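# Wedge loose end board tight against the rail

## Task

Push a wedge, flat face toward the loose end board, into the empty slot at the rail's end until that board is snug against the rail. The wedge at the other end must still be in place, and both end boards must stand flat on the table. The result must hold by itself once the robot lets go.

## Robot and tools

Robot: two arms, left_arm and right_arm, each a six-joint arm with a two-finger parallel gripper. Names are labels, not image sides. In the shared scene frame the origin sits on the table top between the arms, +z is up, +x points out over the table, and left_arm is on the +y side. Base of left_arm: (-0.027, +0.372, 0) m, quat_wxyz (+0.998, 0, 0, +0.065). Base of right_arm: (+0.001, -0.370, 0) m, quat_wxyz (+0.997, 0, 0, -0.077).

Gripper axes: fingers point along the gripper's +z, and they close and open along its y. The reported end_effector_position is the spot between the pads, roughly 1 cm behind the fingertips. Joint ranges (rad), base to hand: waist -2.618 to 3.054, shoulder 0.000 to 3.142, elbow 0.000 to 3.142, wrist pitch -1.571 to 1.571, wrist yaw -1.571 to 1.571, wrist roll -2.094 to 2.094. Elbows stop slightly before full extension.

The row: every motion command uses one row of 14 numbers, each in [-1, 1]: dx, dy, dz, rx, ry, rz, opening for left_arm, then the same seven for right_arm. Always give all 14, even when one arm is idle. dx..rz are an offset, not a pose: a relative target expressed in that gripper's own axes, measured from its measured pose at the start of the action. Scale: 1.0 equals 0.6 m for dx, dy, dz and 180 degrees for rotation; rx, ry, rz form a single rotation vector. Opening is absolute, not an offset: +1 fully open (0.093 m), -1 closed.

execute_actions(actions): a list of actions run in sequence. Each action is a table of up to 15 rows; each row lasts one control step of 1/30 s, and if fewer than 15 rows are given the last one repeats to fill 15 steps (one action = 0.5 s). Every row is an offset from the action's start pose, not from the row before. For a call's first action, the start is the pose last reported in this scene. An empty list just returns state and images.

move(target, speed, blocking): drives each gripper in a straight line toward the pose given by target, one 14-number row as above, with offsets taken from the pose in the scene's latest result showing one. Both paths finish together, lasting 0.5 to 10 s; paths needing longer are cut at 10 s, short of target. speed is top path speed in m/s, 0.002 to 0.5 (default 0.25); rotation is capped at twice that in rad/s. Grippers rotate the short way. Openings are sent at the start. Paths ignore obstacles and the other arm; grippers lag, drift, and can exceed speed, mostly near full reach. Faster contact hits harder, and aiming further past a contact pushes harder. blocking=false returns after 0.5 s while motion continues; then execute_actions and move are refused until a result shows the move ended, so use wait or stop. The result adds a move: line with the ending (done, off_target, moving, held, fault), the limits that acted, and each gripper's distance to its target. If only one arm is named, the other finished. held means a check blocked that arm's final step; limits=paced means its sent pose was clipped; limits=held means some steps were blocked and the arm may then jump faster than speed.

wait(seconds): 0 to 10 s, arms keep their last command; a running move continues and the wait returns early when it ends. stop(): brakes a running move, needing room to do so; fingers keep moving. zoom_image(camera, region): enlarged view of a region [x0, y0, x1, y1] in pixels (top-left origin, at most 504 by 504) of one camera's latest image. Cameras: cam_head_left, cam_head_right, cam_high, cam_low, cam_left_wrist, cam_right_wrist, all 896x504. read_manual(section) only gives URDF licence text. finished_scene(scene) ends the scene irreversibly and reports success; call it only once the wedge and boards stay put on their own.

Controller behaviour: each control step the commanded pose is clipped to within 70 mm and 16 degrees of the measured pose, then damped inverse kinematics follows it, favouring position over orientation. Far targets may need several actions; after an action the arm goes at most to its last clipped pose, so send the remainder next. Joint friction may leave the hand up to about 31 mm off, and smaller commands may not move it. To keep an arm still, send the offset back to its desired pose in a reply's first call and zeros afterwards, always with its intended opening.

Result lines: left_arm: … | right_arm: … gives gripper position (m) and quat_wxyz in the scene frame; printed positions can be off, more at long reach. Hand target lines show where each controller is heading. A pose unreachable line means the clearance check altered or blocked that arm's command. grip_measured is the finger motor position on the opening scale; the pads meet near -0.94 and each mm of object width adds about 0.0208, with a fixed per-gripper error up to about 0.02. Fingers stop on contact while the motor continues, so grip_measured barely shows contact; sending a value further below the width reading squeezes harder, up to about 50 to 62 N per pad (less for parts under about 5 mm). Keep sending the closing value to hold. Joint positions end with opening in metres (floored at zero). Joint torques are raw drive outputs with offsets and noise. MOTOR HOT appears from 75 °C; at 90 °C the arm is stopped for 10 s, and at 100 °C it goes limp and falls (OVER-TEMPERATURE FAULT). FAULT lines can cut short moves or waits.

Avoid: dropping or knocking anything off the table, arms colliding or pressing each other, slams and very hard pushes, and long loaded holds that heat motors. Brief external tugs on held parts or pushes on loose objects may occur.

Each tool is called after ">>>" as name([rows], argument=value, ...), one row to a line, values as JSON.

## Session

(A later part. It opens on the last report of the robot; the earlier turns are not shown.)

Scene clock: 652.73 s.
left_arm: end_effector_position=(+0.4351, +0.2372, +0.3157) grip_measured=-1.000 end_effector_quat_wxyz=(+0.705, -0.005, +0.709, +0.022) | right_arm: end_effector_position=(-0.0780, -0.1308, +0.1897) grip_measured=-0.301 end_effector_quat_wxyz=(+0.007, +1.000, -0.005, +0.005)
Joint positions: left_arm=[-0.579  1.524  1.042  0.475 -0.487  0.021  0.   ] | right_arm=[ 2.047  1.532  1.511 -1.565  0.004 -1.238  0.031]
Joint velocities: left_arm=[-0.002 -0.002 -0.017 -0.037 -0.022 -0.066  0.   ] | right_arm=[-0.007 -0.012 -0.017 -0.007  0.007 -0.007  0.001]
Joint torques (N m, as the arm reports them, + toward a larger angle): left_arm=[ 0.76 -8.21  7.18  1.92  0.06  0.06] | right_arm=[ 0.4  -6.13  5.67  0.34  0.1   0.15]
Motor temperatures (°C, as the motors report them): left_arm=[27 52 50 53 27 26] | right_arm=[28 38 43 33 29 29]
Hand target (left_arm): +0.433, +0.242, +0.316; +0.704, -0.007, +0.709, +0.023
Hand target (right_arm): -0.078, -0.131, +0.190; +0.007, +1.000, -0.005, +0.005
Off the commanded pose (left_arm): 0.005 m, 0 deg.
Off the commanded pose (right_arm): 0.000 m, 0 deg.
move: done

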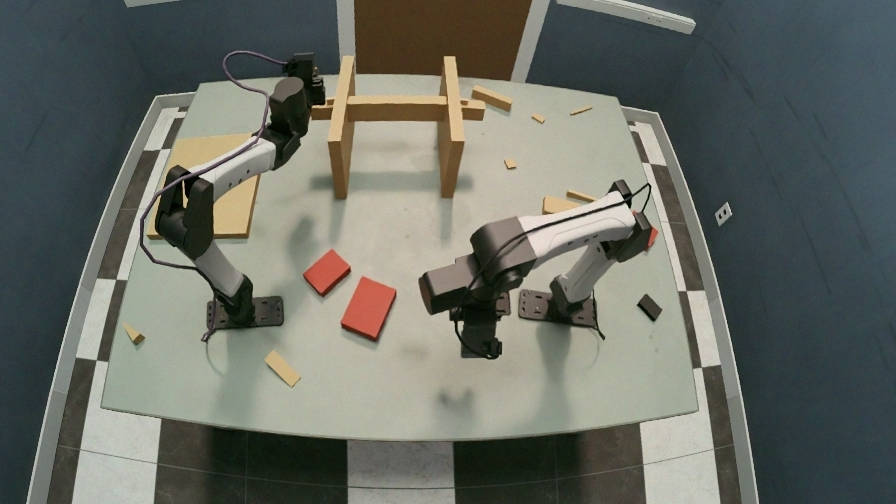

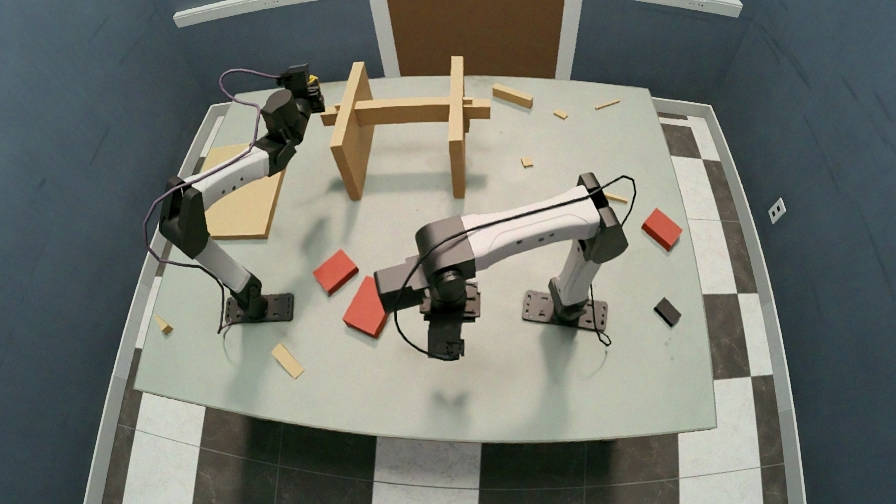

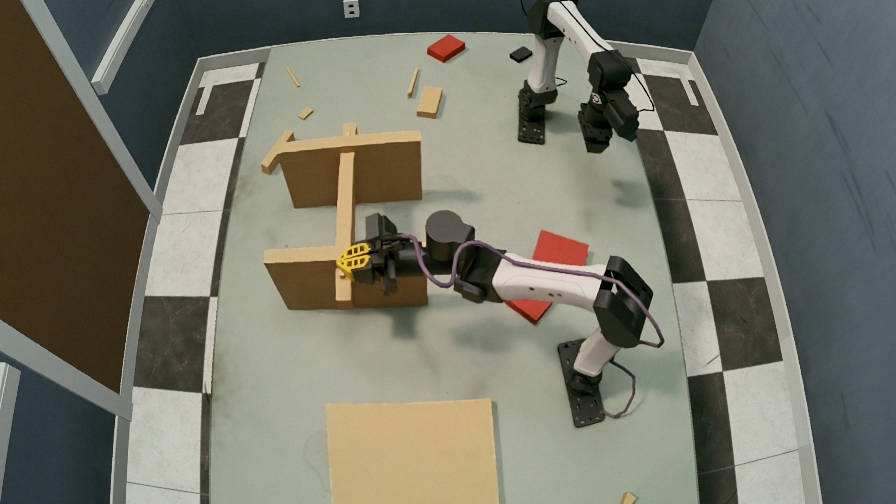

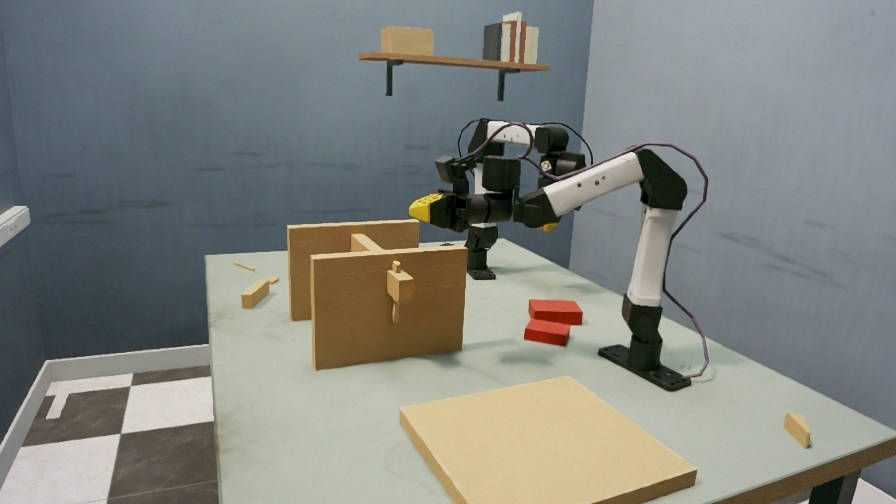

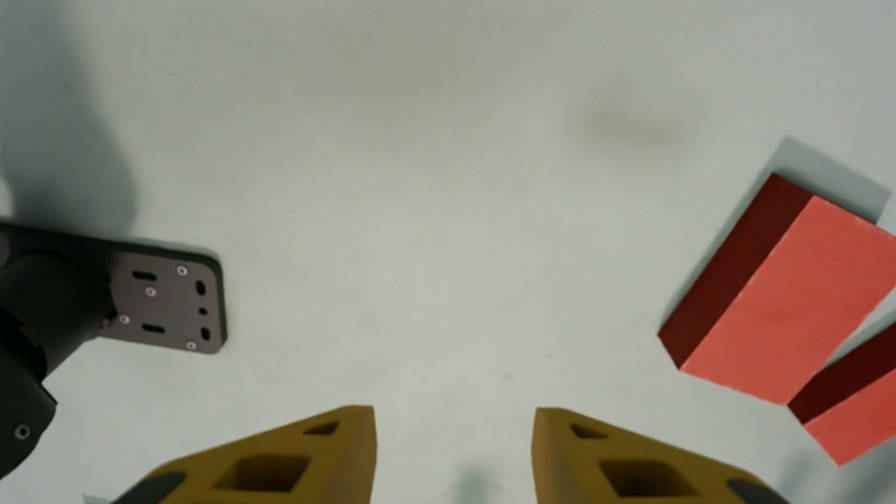

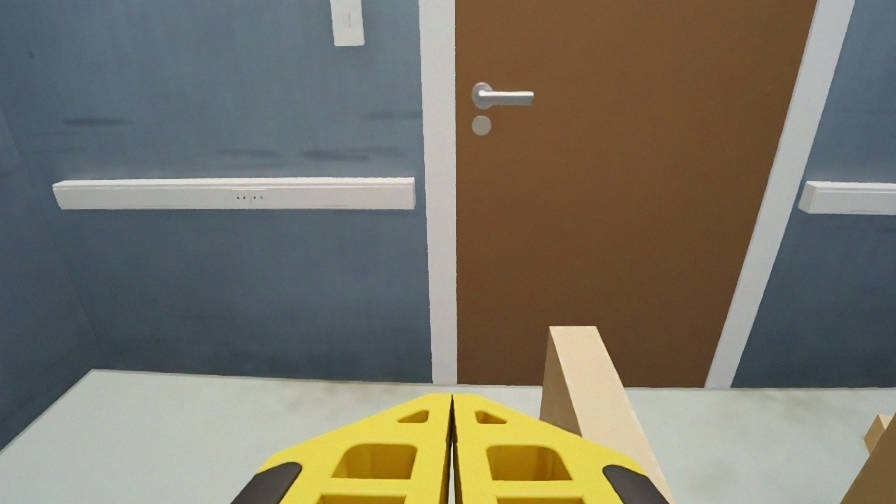

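>>> move(target=[0.0674, -0.039, 0.0155, 0.1523, 0.3405, -0.3899, -1, 0, 0, 0, 0, 0, 0, -0.3], speed=0.25)

Scene clock: 659.90 s.
left_arm: end_effector_position=(+0.4384, +0.2117, +0.2715) grip_measured=-1.000 end_effector_quat_wxyz=(+0.140, -0.248, +0.803, -0.524) | right_arm: end_effector_position=(-0.0780, -0.1308, +0.1897) grip_measured=-0.301 end_effector_quat_wxyz=(+0.007, +1.000, -0.005, +0.005)
Joint positions: left_arm=[-0.21   1.779  1.594 -0.463  0.82  -1.105  0.   ] | right_arm=[ 2.047  1.532  1.511 -1.565  0.004 -1.238  0.031]
Joint velocities: left_arm=[ 0.007  0.007  0.012 -0.007  0.022 -0.022  0.   ] | right_arm=[ 0.007 -0.007 -0.002 -0.022 -0.037 -0.037  0.   ]
Joint torques (N m, as the arm reports them, + toward a larger angle): left_arm=[ 0.91 -8.3  10.04  1.69  0.26  0.02] | right_arm=[ 0.41 -6.14  5.67  0.34  0.1   0.15]
Motor temperatures (°C, as the motors report them): left_arm=[27 52 51 53 27 26] | right_arm=[28 38 43 33 29 29]
Hand target (left_arm): +0.443, +0.215, +0.278; +0.143, -0.250, +0.799, -0.529
Hand target (right_arm): -0.078, -0.131, +0.190; +0.007, +1.000, -0.005, +0.005
Off the commanded pose (left_arm): 0.008 m, 1 deg.
Off the commanded pose (right_arm): 0.000 m, 0 deg.
move: done

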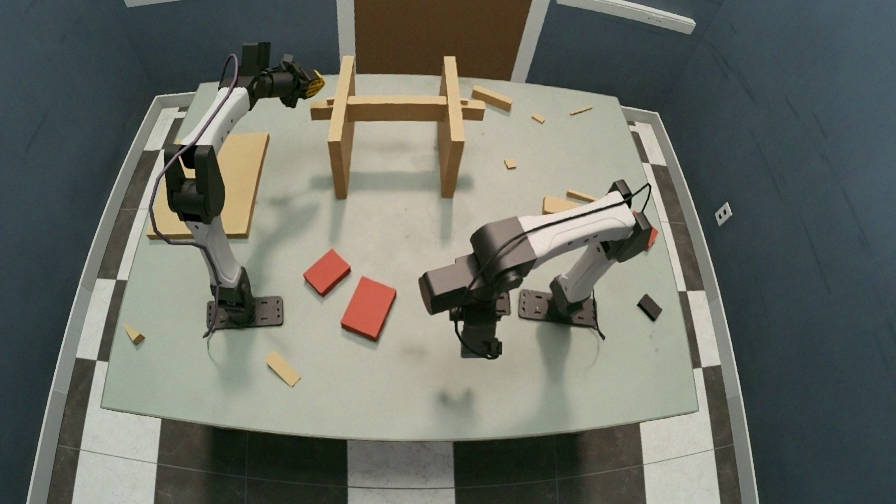

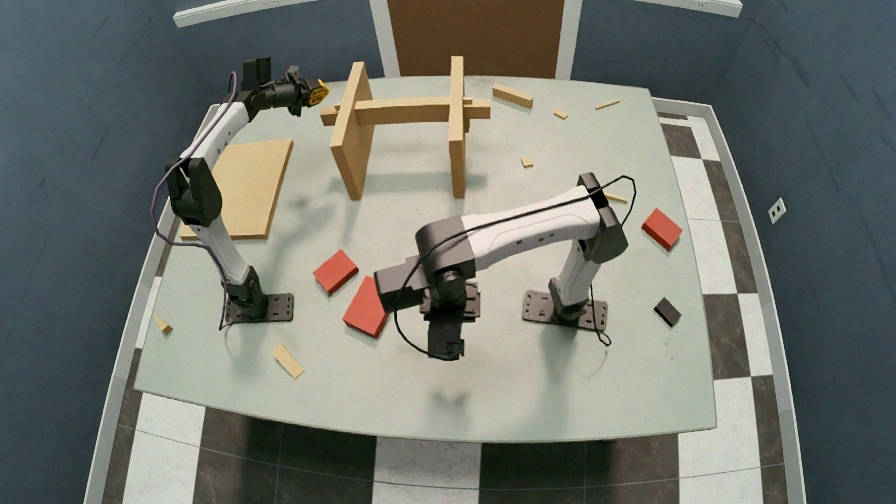

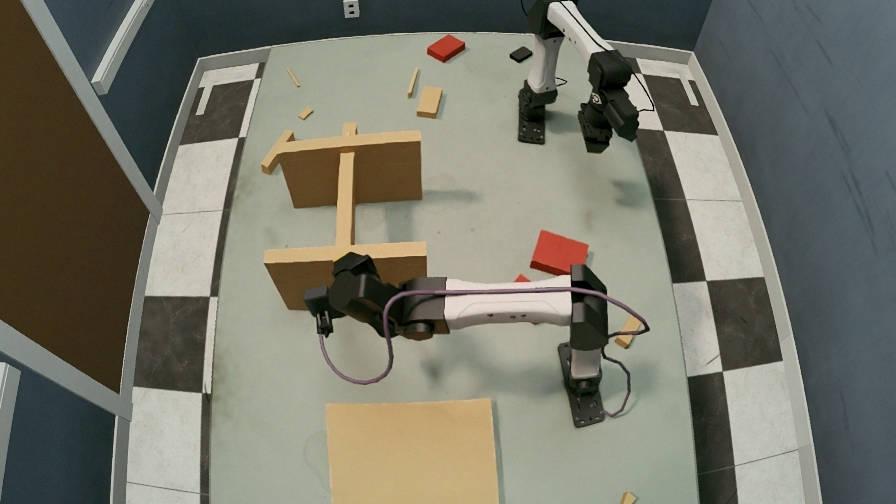

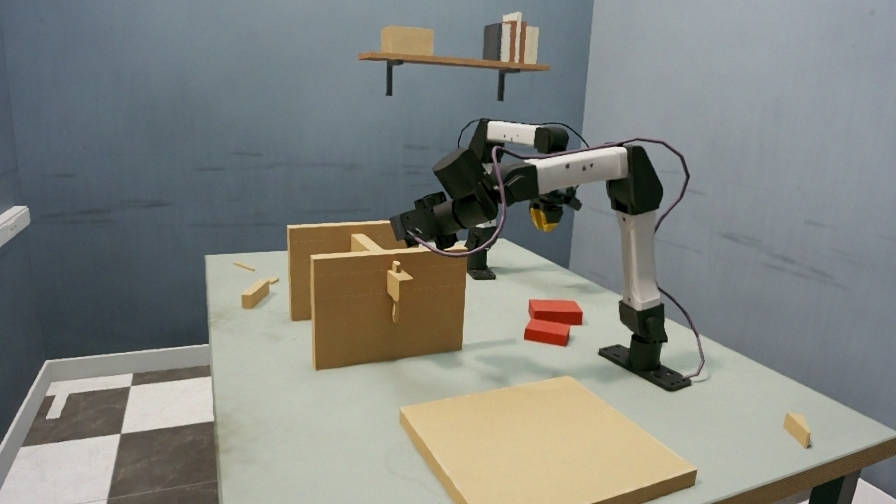

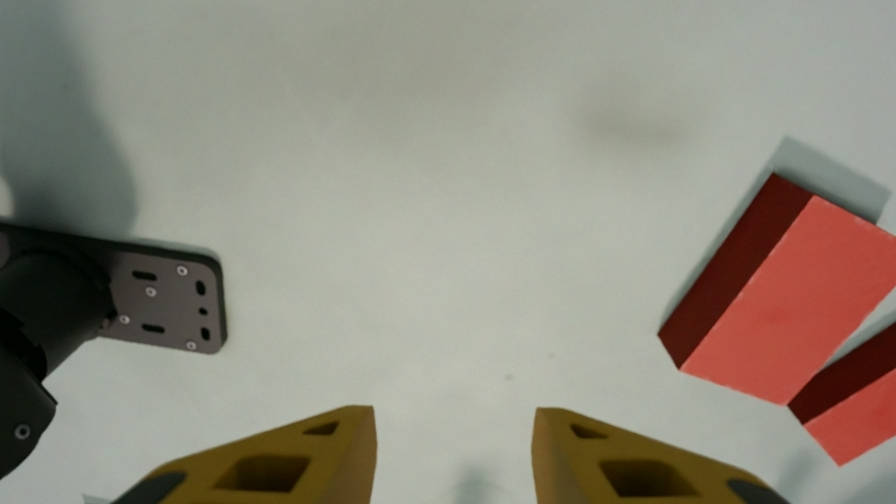

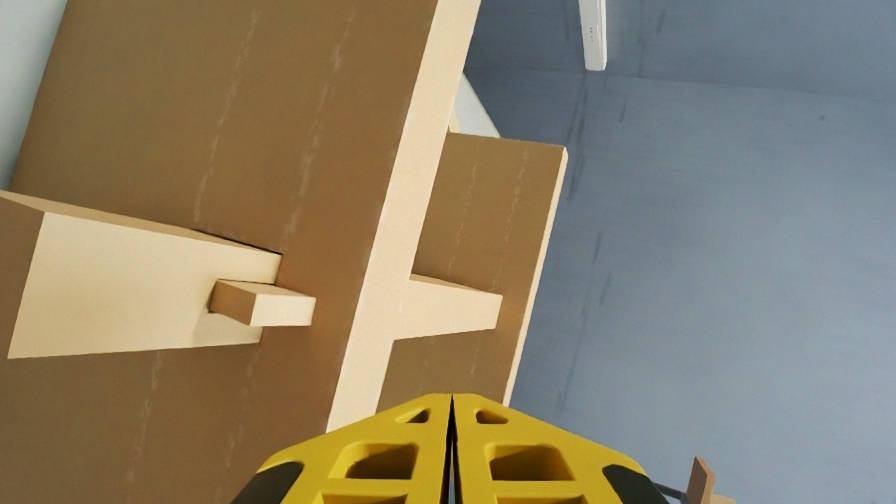

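>>> move(target=[-0.0089, 0.0356, 0.0582, 0, 0, 0, -1, 0, 0, 0, 0, 0, 0, -0.3], speed=0.05)

Scene clock: 690.63 s.
left_arm: end_effector_position=(+0.4537, +0.2004, +0.2435) grip_measured=-1.000 end_effector_quat_wxyz=(+0.142, -0.249, +0.803, -0.523) | right_arm: end_effector_position=(-0.0780, -0.1308, +0.1897) grip_measured=-0.301 end_effector_quat_wxyz=(+0.007, +1.000, -0.005, +0.005)
Joint positions: left_arm=[-0.237  1.837  1.552 -0.345  0.795 -1.127  0.   ] | right_arm=[ 2.047  1.532  1.511 -1.565  0.004 -1.238  0.031]
Joint velocities: left_arm=[ 0.007  0.002  0.002 -0.022  0.007 -0.066  0.   ] | right_arm=[-0.007 -0.017  0.007  0.007 -0.037  0.081  0.001]
Joint torques (N m, as the arm reports them, + toward a larger angle): left_arm=[-0.63 -8.95  7.14  1.97  0.16  0.09] | right_arm=[ 0.4  -6.14  5.67  0.34  0.1   0.15]
Motor temperatures (°C, as the motors report them): left_arm=[27 53 54 52 27 26] | right_arm=[28 38 43 33 29 29]
Hand target (left_arm): +0.455, +0.195, +0.238; +0.140, -0.248, +0.803, -0.523
Hand target (right_arm): -0.078, -0.131, +0.190; +0.007, +1.000, -0.005, +0.005
Off the commanded pose (left_arm): 0.008 m, 0 deg.
Off the commanded pose (right_arm): 0.000 m, 0 deg.
move: done

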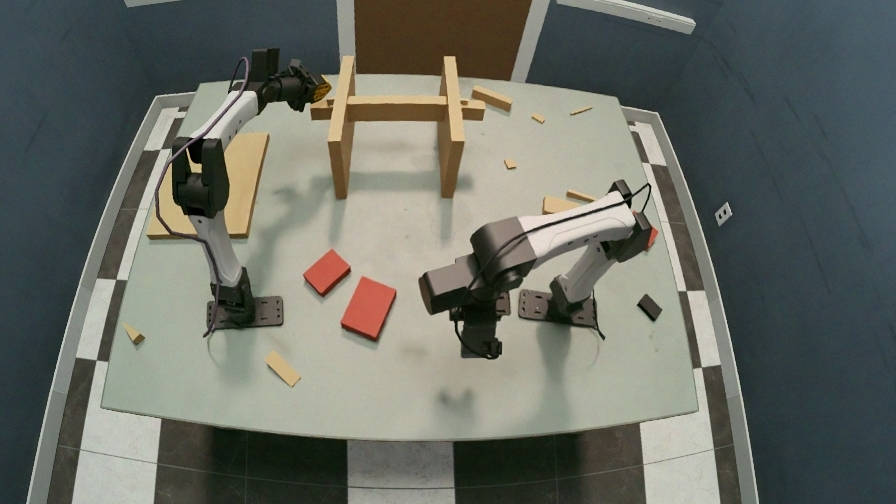

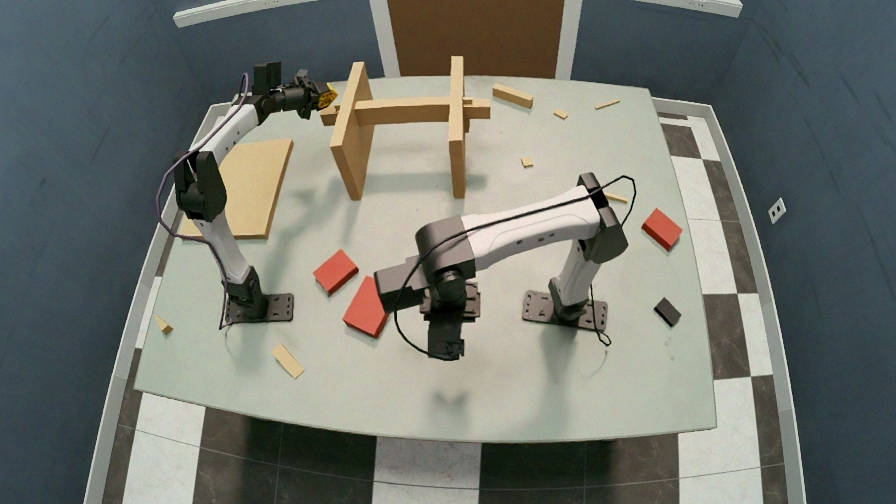

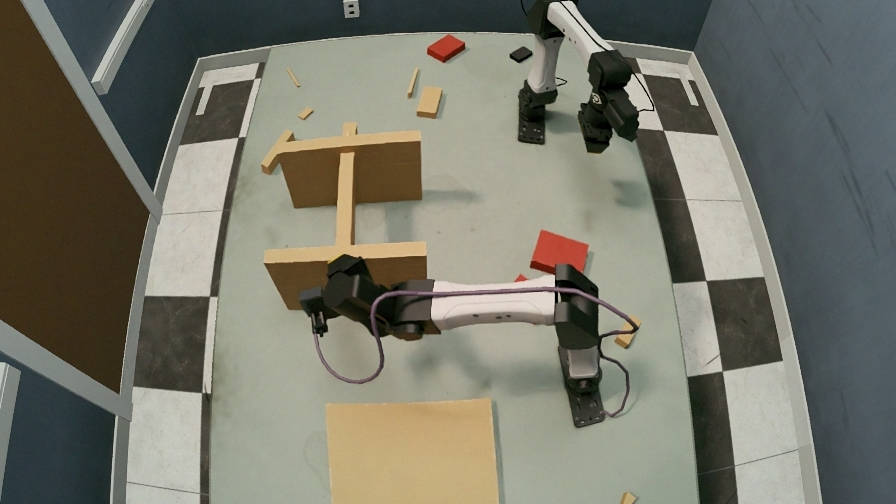

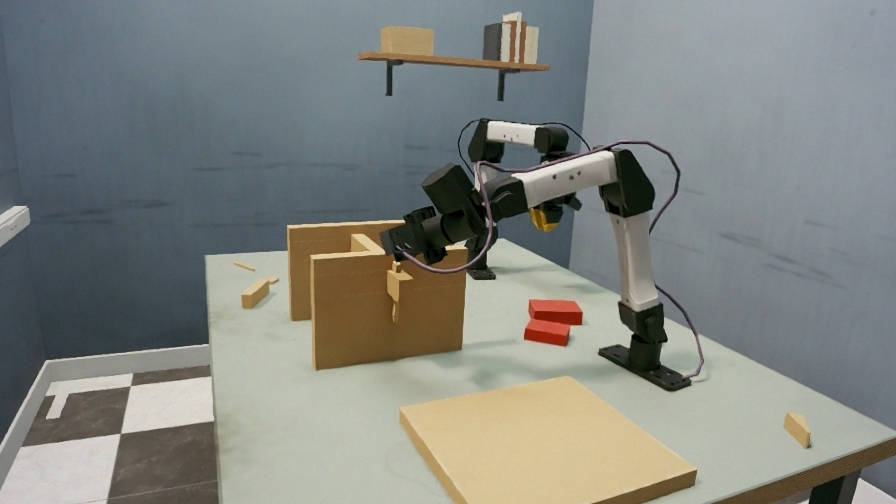

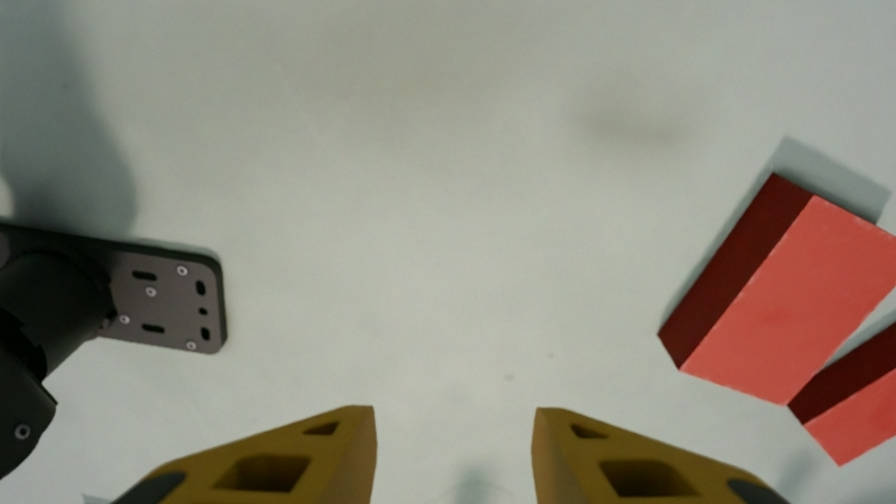

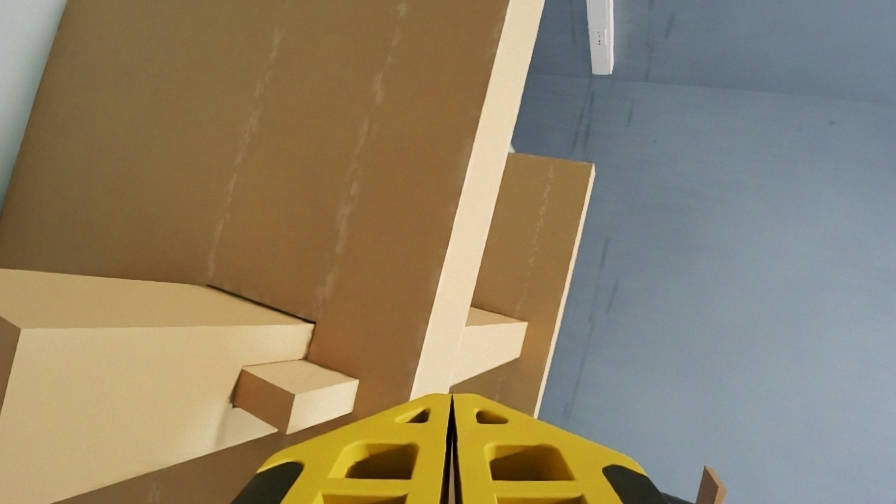

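>>> move(target=[0.0109, 0.0197, 0.0223, 0, 0, 0, -1, 0, 0, 0, 0, 0, 0, -0.3], speed=0.03)

Scene clock: 706.57 s.
left_arm: end_effector_position=(+0.4519, +0.1953, +0.2292) grip_measured=-1.000 end_effector_quat_wxyz=(+0.140, -0.251, +0.804, -0.520) | right_arm: end_effector_position=(-0.0780, -0.1308, +0.1897) grip_measured=-0.301 end_effector_quat_wxyz=(+0.007, +1.000, -0.005, +0.005)
Joint positions: left_arm=[-0.251  1.837  1.499 -0.292  0.78  -1.137  0.   ] | right_arm=[ 2.047  1.532  1.511 -1.565  0.004 -1.238  0.031]
Joint velocities: left_arm=[ 0.017  0.002  0.002  0.066 -0.022  0.037  0.   ] | right_arm=[-0.002  0.017 -0.002 -0.007 -0.007 -0.022 -0.   ]
Joint torques (N m, as the arm reports them, + toward a larger angle): left_arm=[-0.55 -9.67  7.04  1.97  0.12  0.07] | right_arm=[ 0.4  -6.14  5.67  0.35  0.1   0.15]
Motor temperatures (°C, as the motors report them): left_arm=[27 54 52 52 27 26] | right_arm=[28 38 43 33 29 29]
Hand target (left_arm): +0.452, +0.191, +0.227; +0.141, -0.249, +0.803, -0.522
Hand target (right_arm): -0.078, -0.131, +0.190; +0.007, +1.000, -0.005, +0.005
Off the commanded pose (left_arm): 0.005 m, 0 deg.
Off the commanded pose (right_arm): 0.000 m, 0 deg.
move: done

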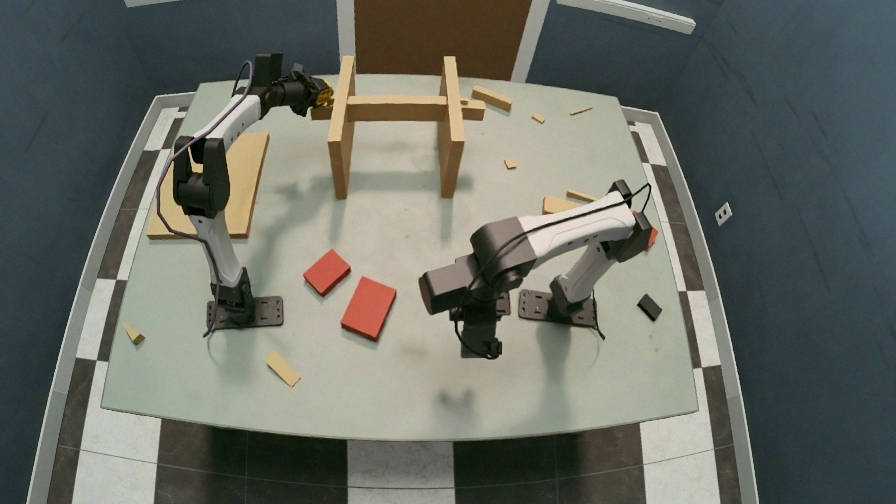

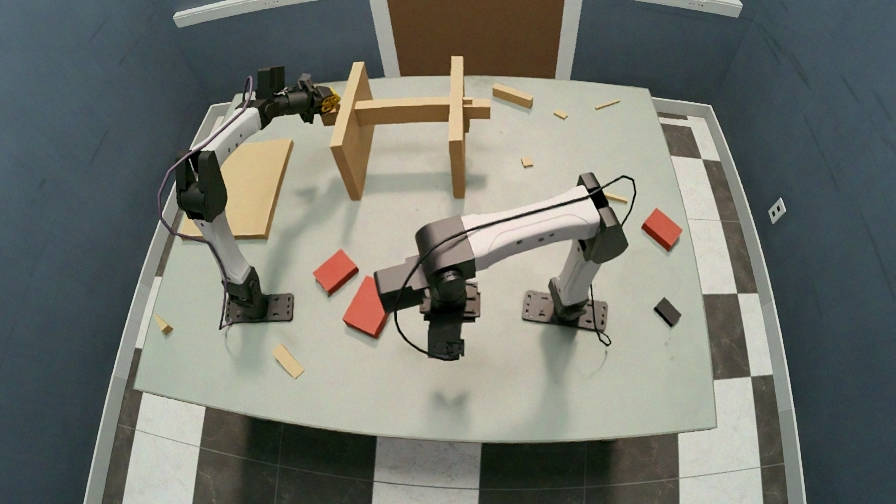

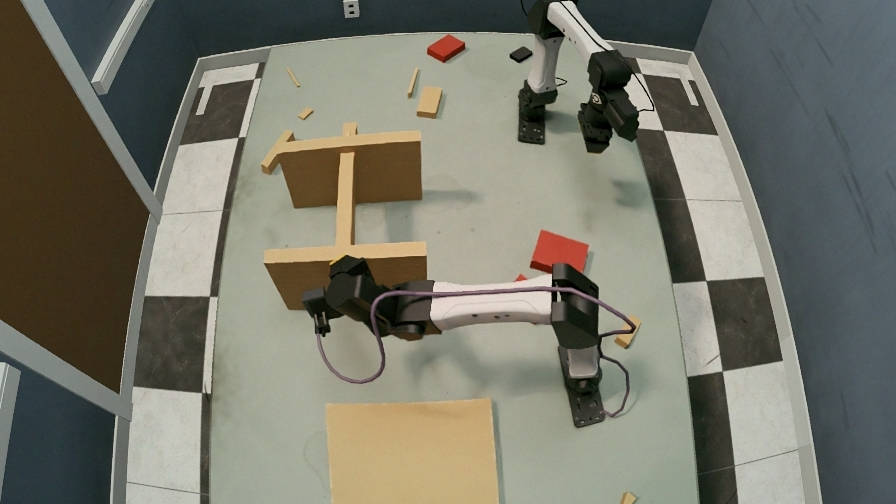

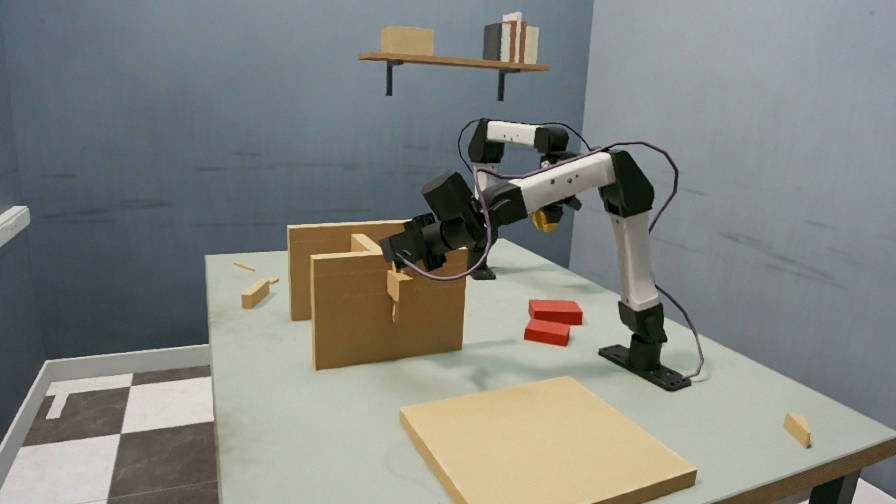

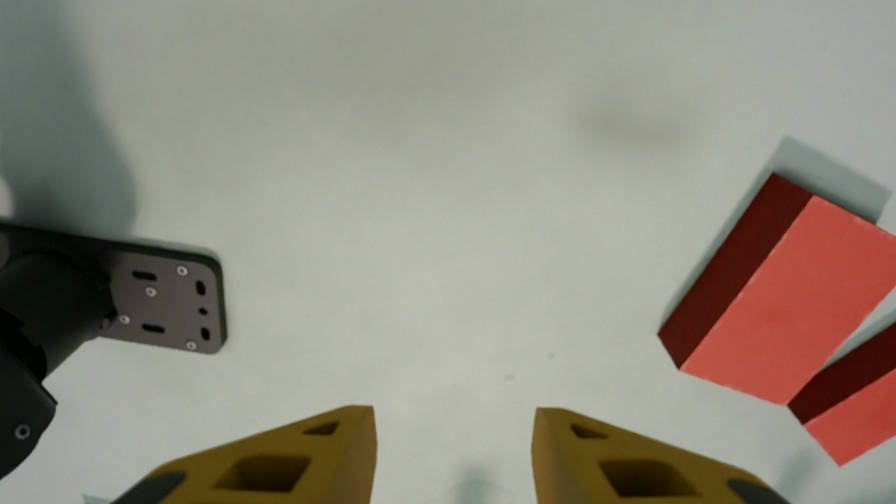

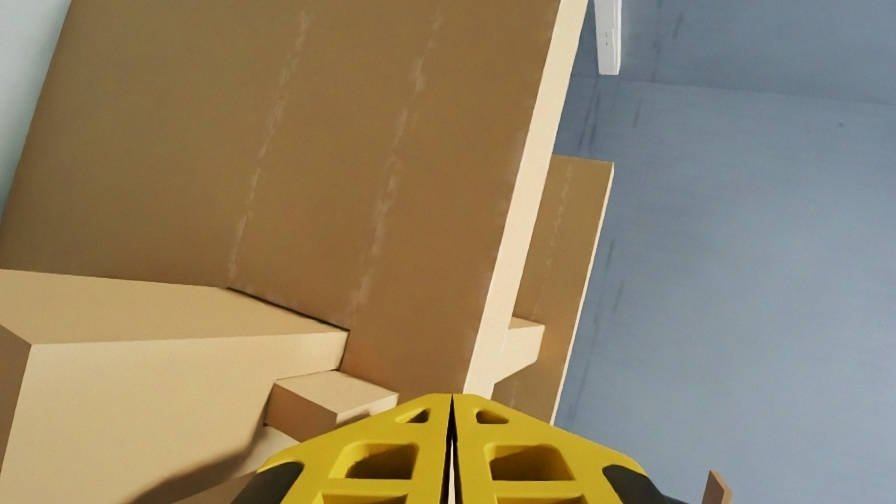

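>>> move(target=[0.001, 0.0424, 0.0238, 0, 0, 0, -1, 0, 0, 0, 0, 0, 0, -0.3], speed=0.012)

Scene clock: 713.57 s.
left_arm: end_effector_position=(+0.4511, +0.1945, +0.2206) grip_measured=-1.000 end_effector_quat_wxyz=(+0.144, -0.237, +0.799, -0.534) | right_arm: end_effector_position=(-0.0780, -0.1308, +0.1897) grip_measured=-0.301 end_effector_quat_wxyz=(+0.007, +1.000, -0.005, +0.005)
Joint positions: left_arm=[-0.245  1.837  1.435 -0.196  0.81  -1.138  0.   ] | right_arm=[ 2.047  1.532  1.511 -1.565  0.004 -1.238  0.031]
Joint velocities: left_arm=[-0.022  0.002 -0.012 -0.037  0.007 -0.007  0.   ] | right_arm=[ 0.027  0.002 -0.002 -0.007 -0.022  0.022 -0.   ]
Joint torques (N m, as the arm reports them, + toward a larger angle): left_arm=[-0.47 -8.4   5.72  1.93 -0.09  0.12] | right_arm=[ 0.41 -6.14  5.66  0.35  0.1   0.15]
Motor temperatures (°C, as the motors report them): left_arm=[27 54 52 52 27 26] | right_arm=[28 38 43 33 29 29]
Hand target (left_arm): +0.451, +0.193, +0.201; +0.140, -0.251, +0.804, -0.520
Hand target (right_arm): -0.078, -0.131, +0.190; +0.007, +1.000, -0.005, +0.005
Off the commanded pose (left_arm): 0.021 m, 2 deg.
Off the commanded pose (right_arm): 0.000 m, 0 deg.
move: off_target (left_arm)

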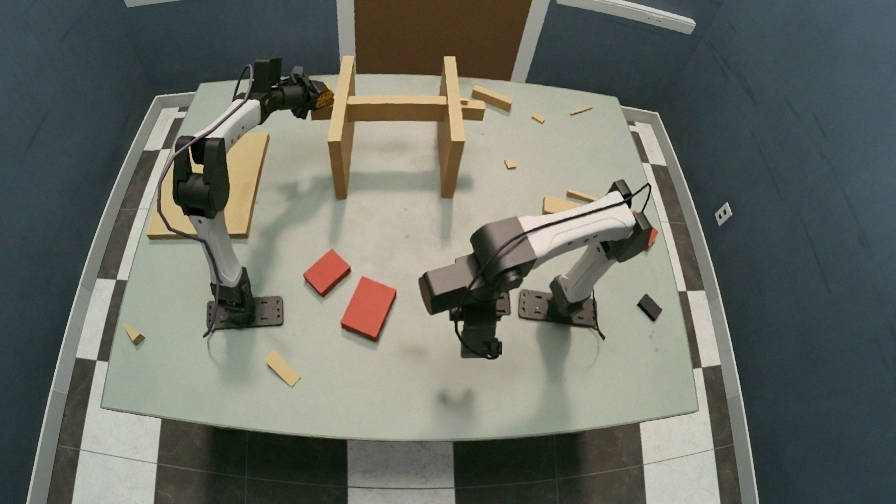

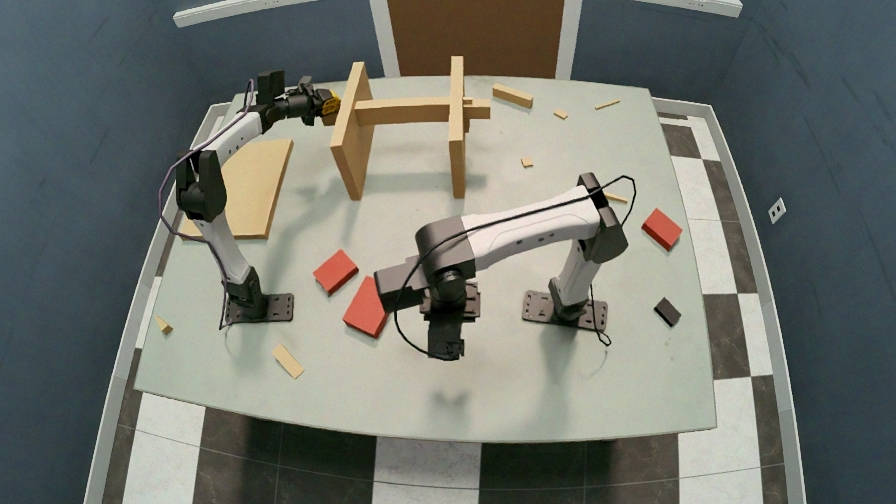

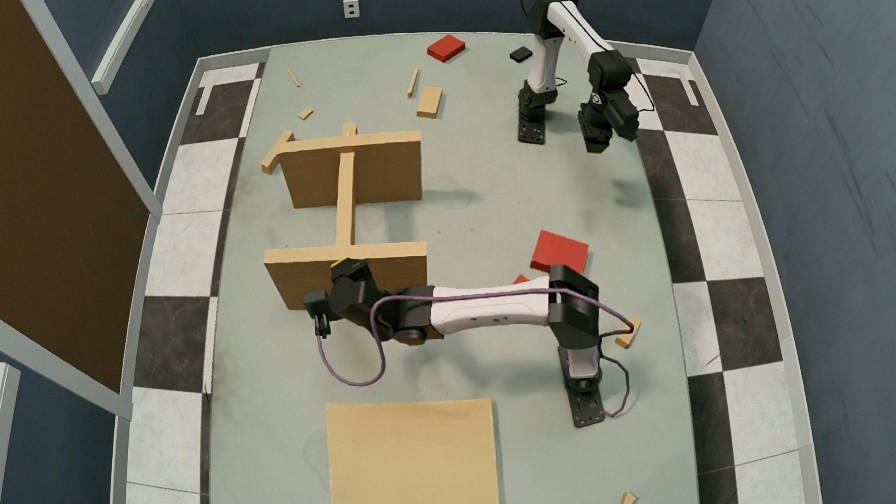

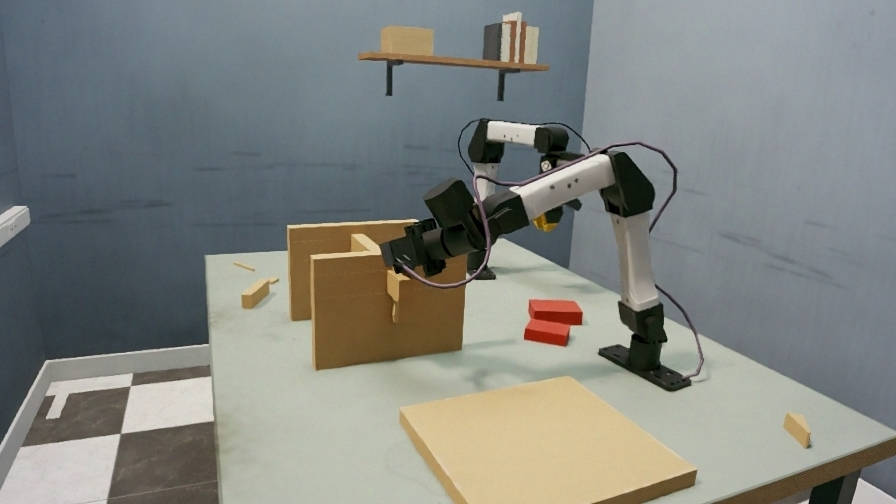

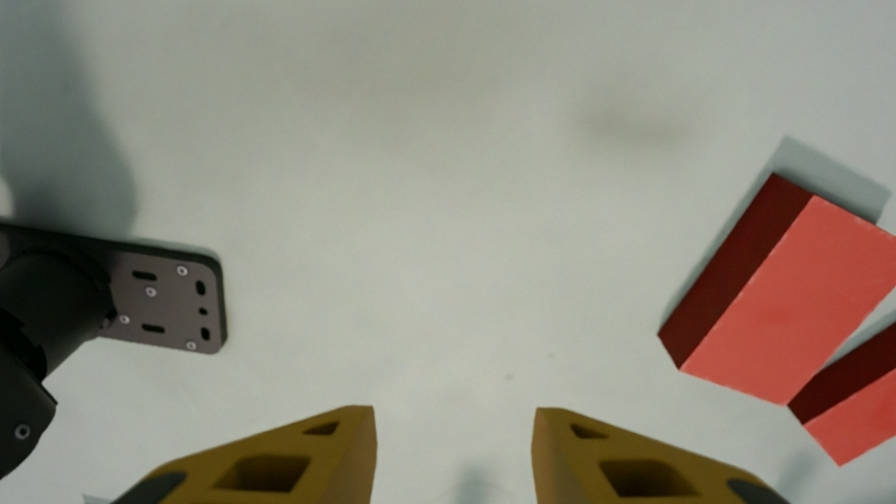

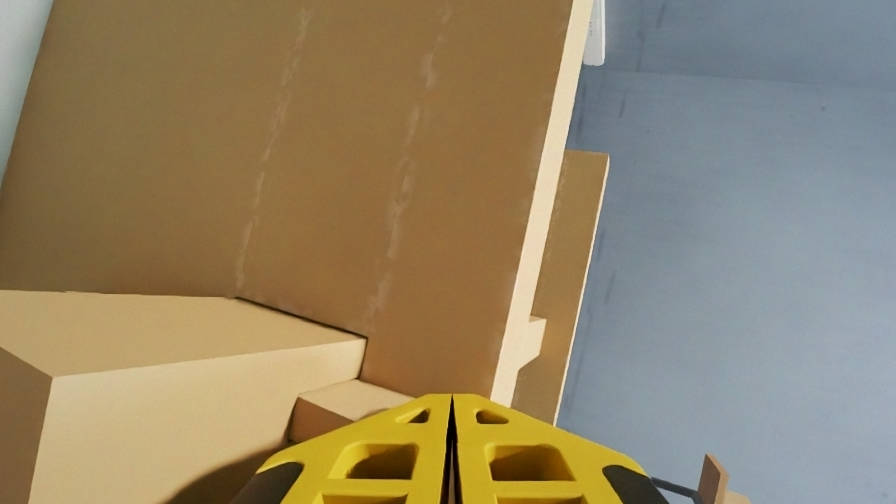

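>>> zoom_image(camera="cam_low", region=[340, 220, 460, 340])

>>> zoom_image(camera="cam_head_left", region=[290, 50, 410, 150])

Region (340, 220, 460, 340) of cam_low's 896x504 image, scaled by 4.200, with more detail than that image has.

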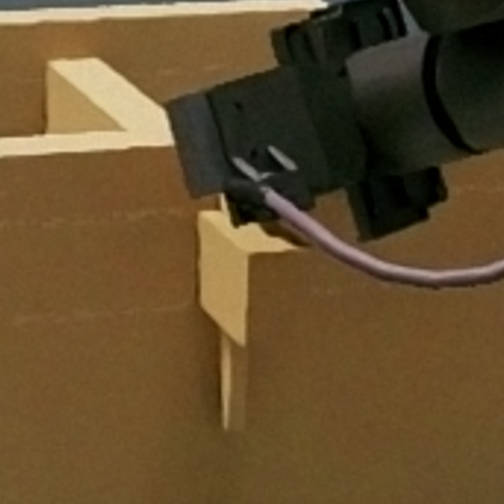

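Region (290, 50, 410, 150) of cam_head_left's 896x504 image, scaled by 4.200, with more detail than that image has.

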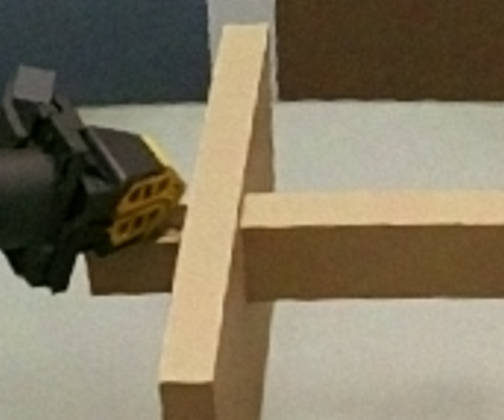

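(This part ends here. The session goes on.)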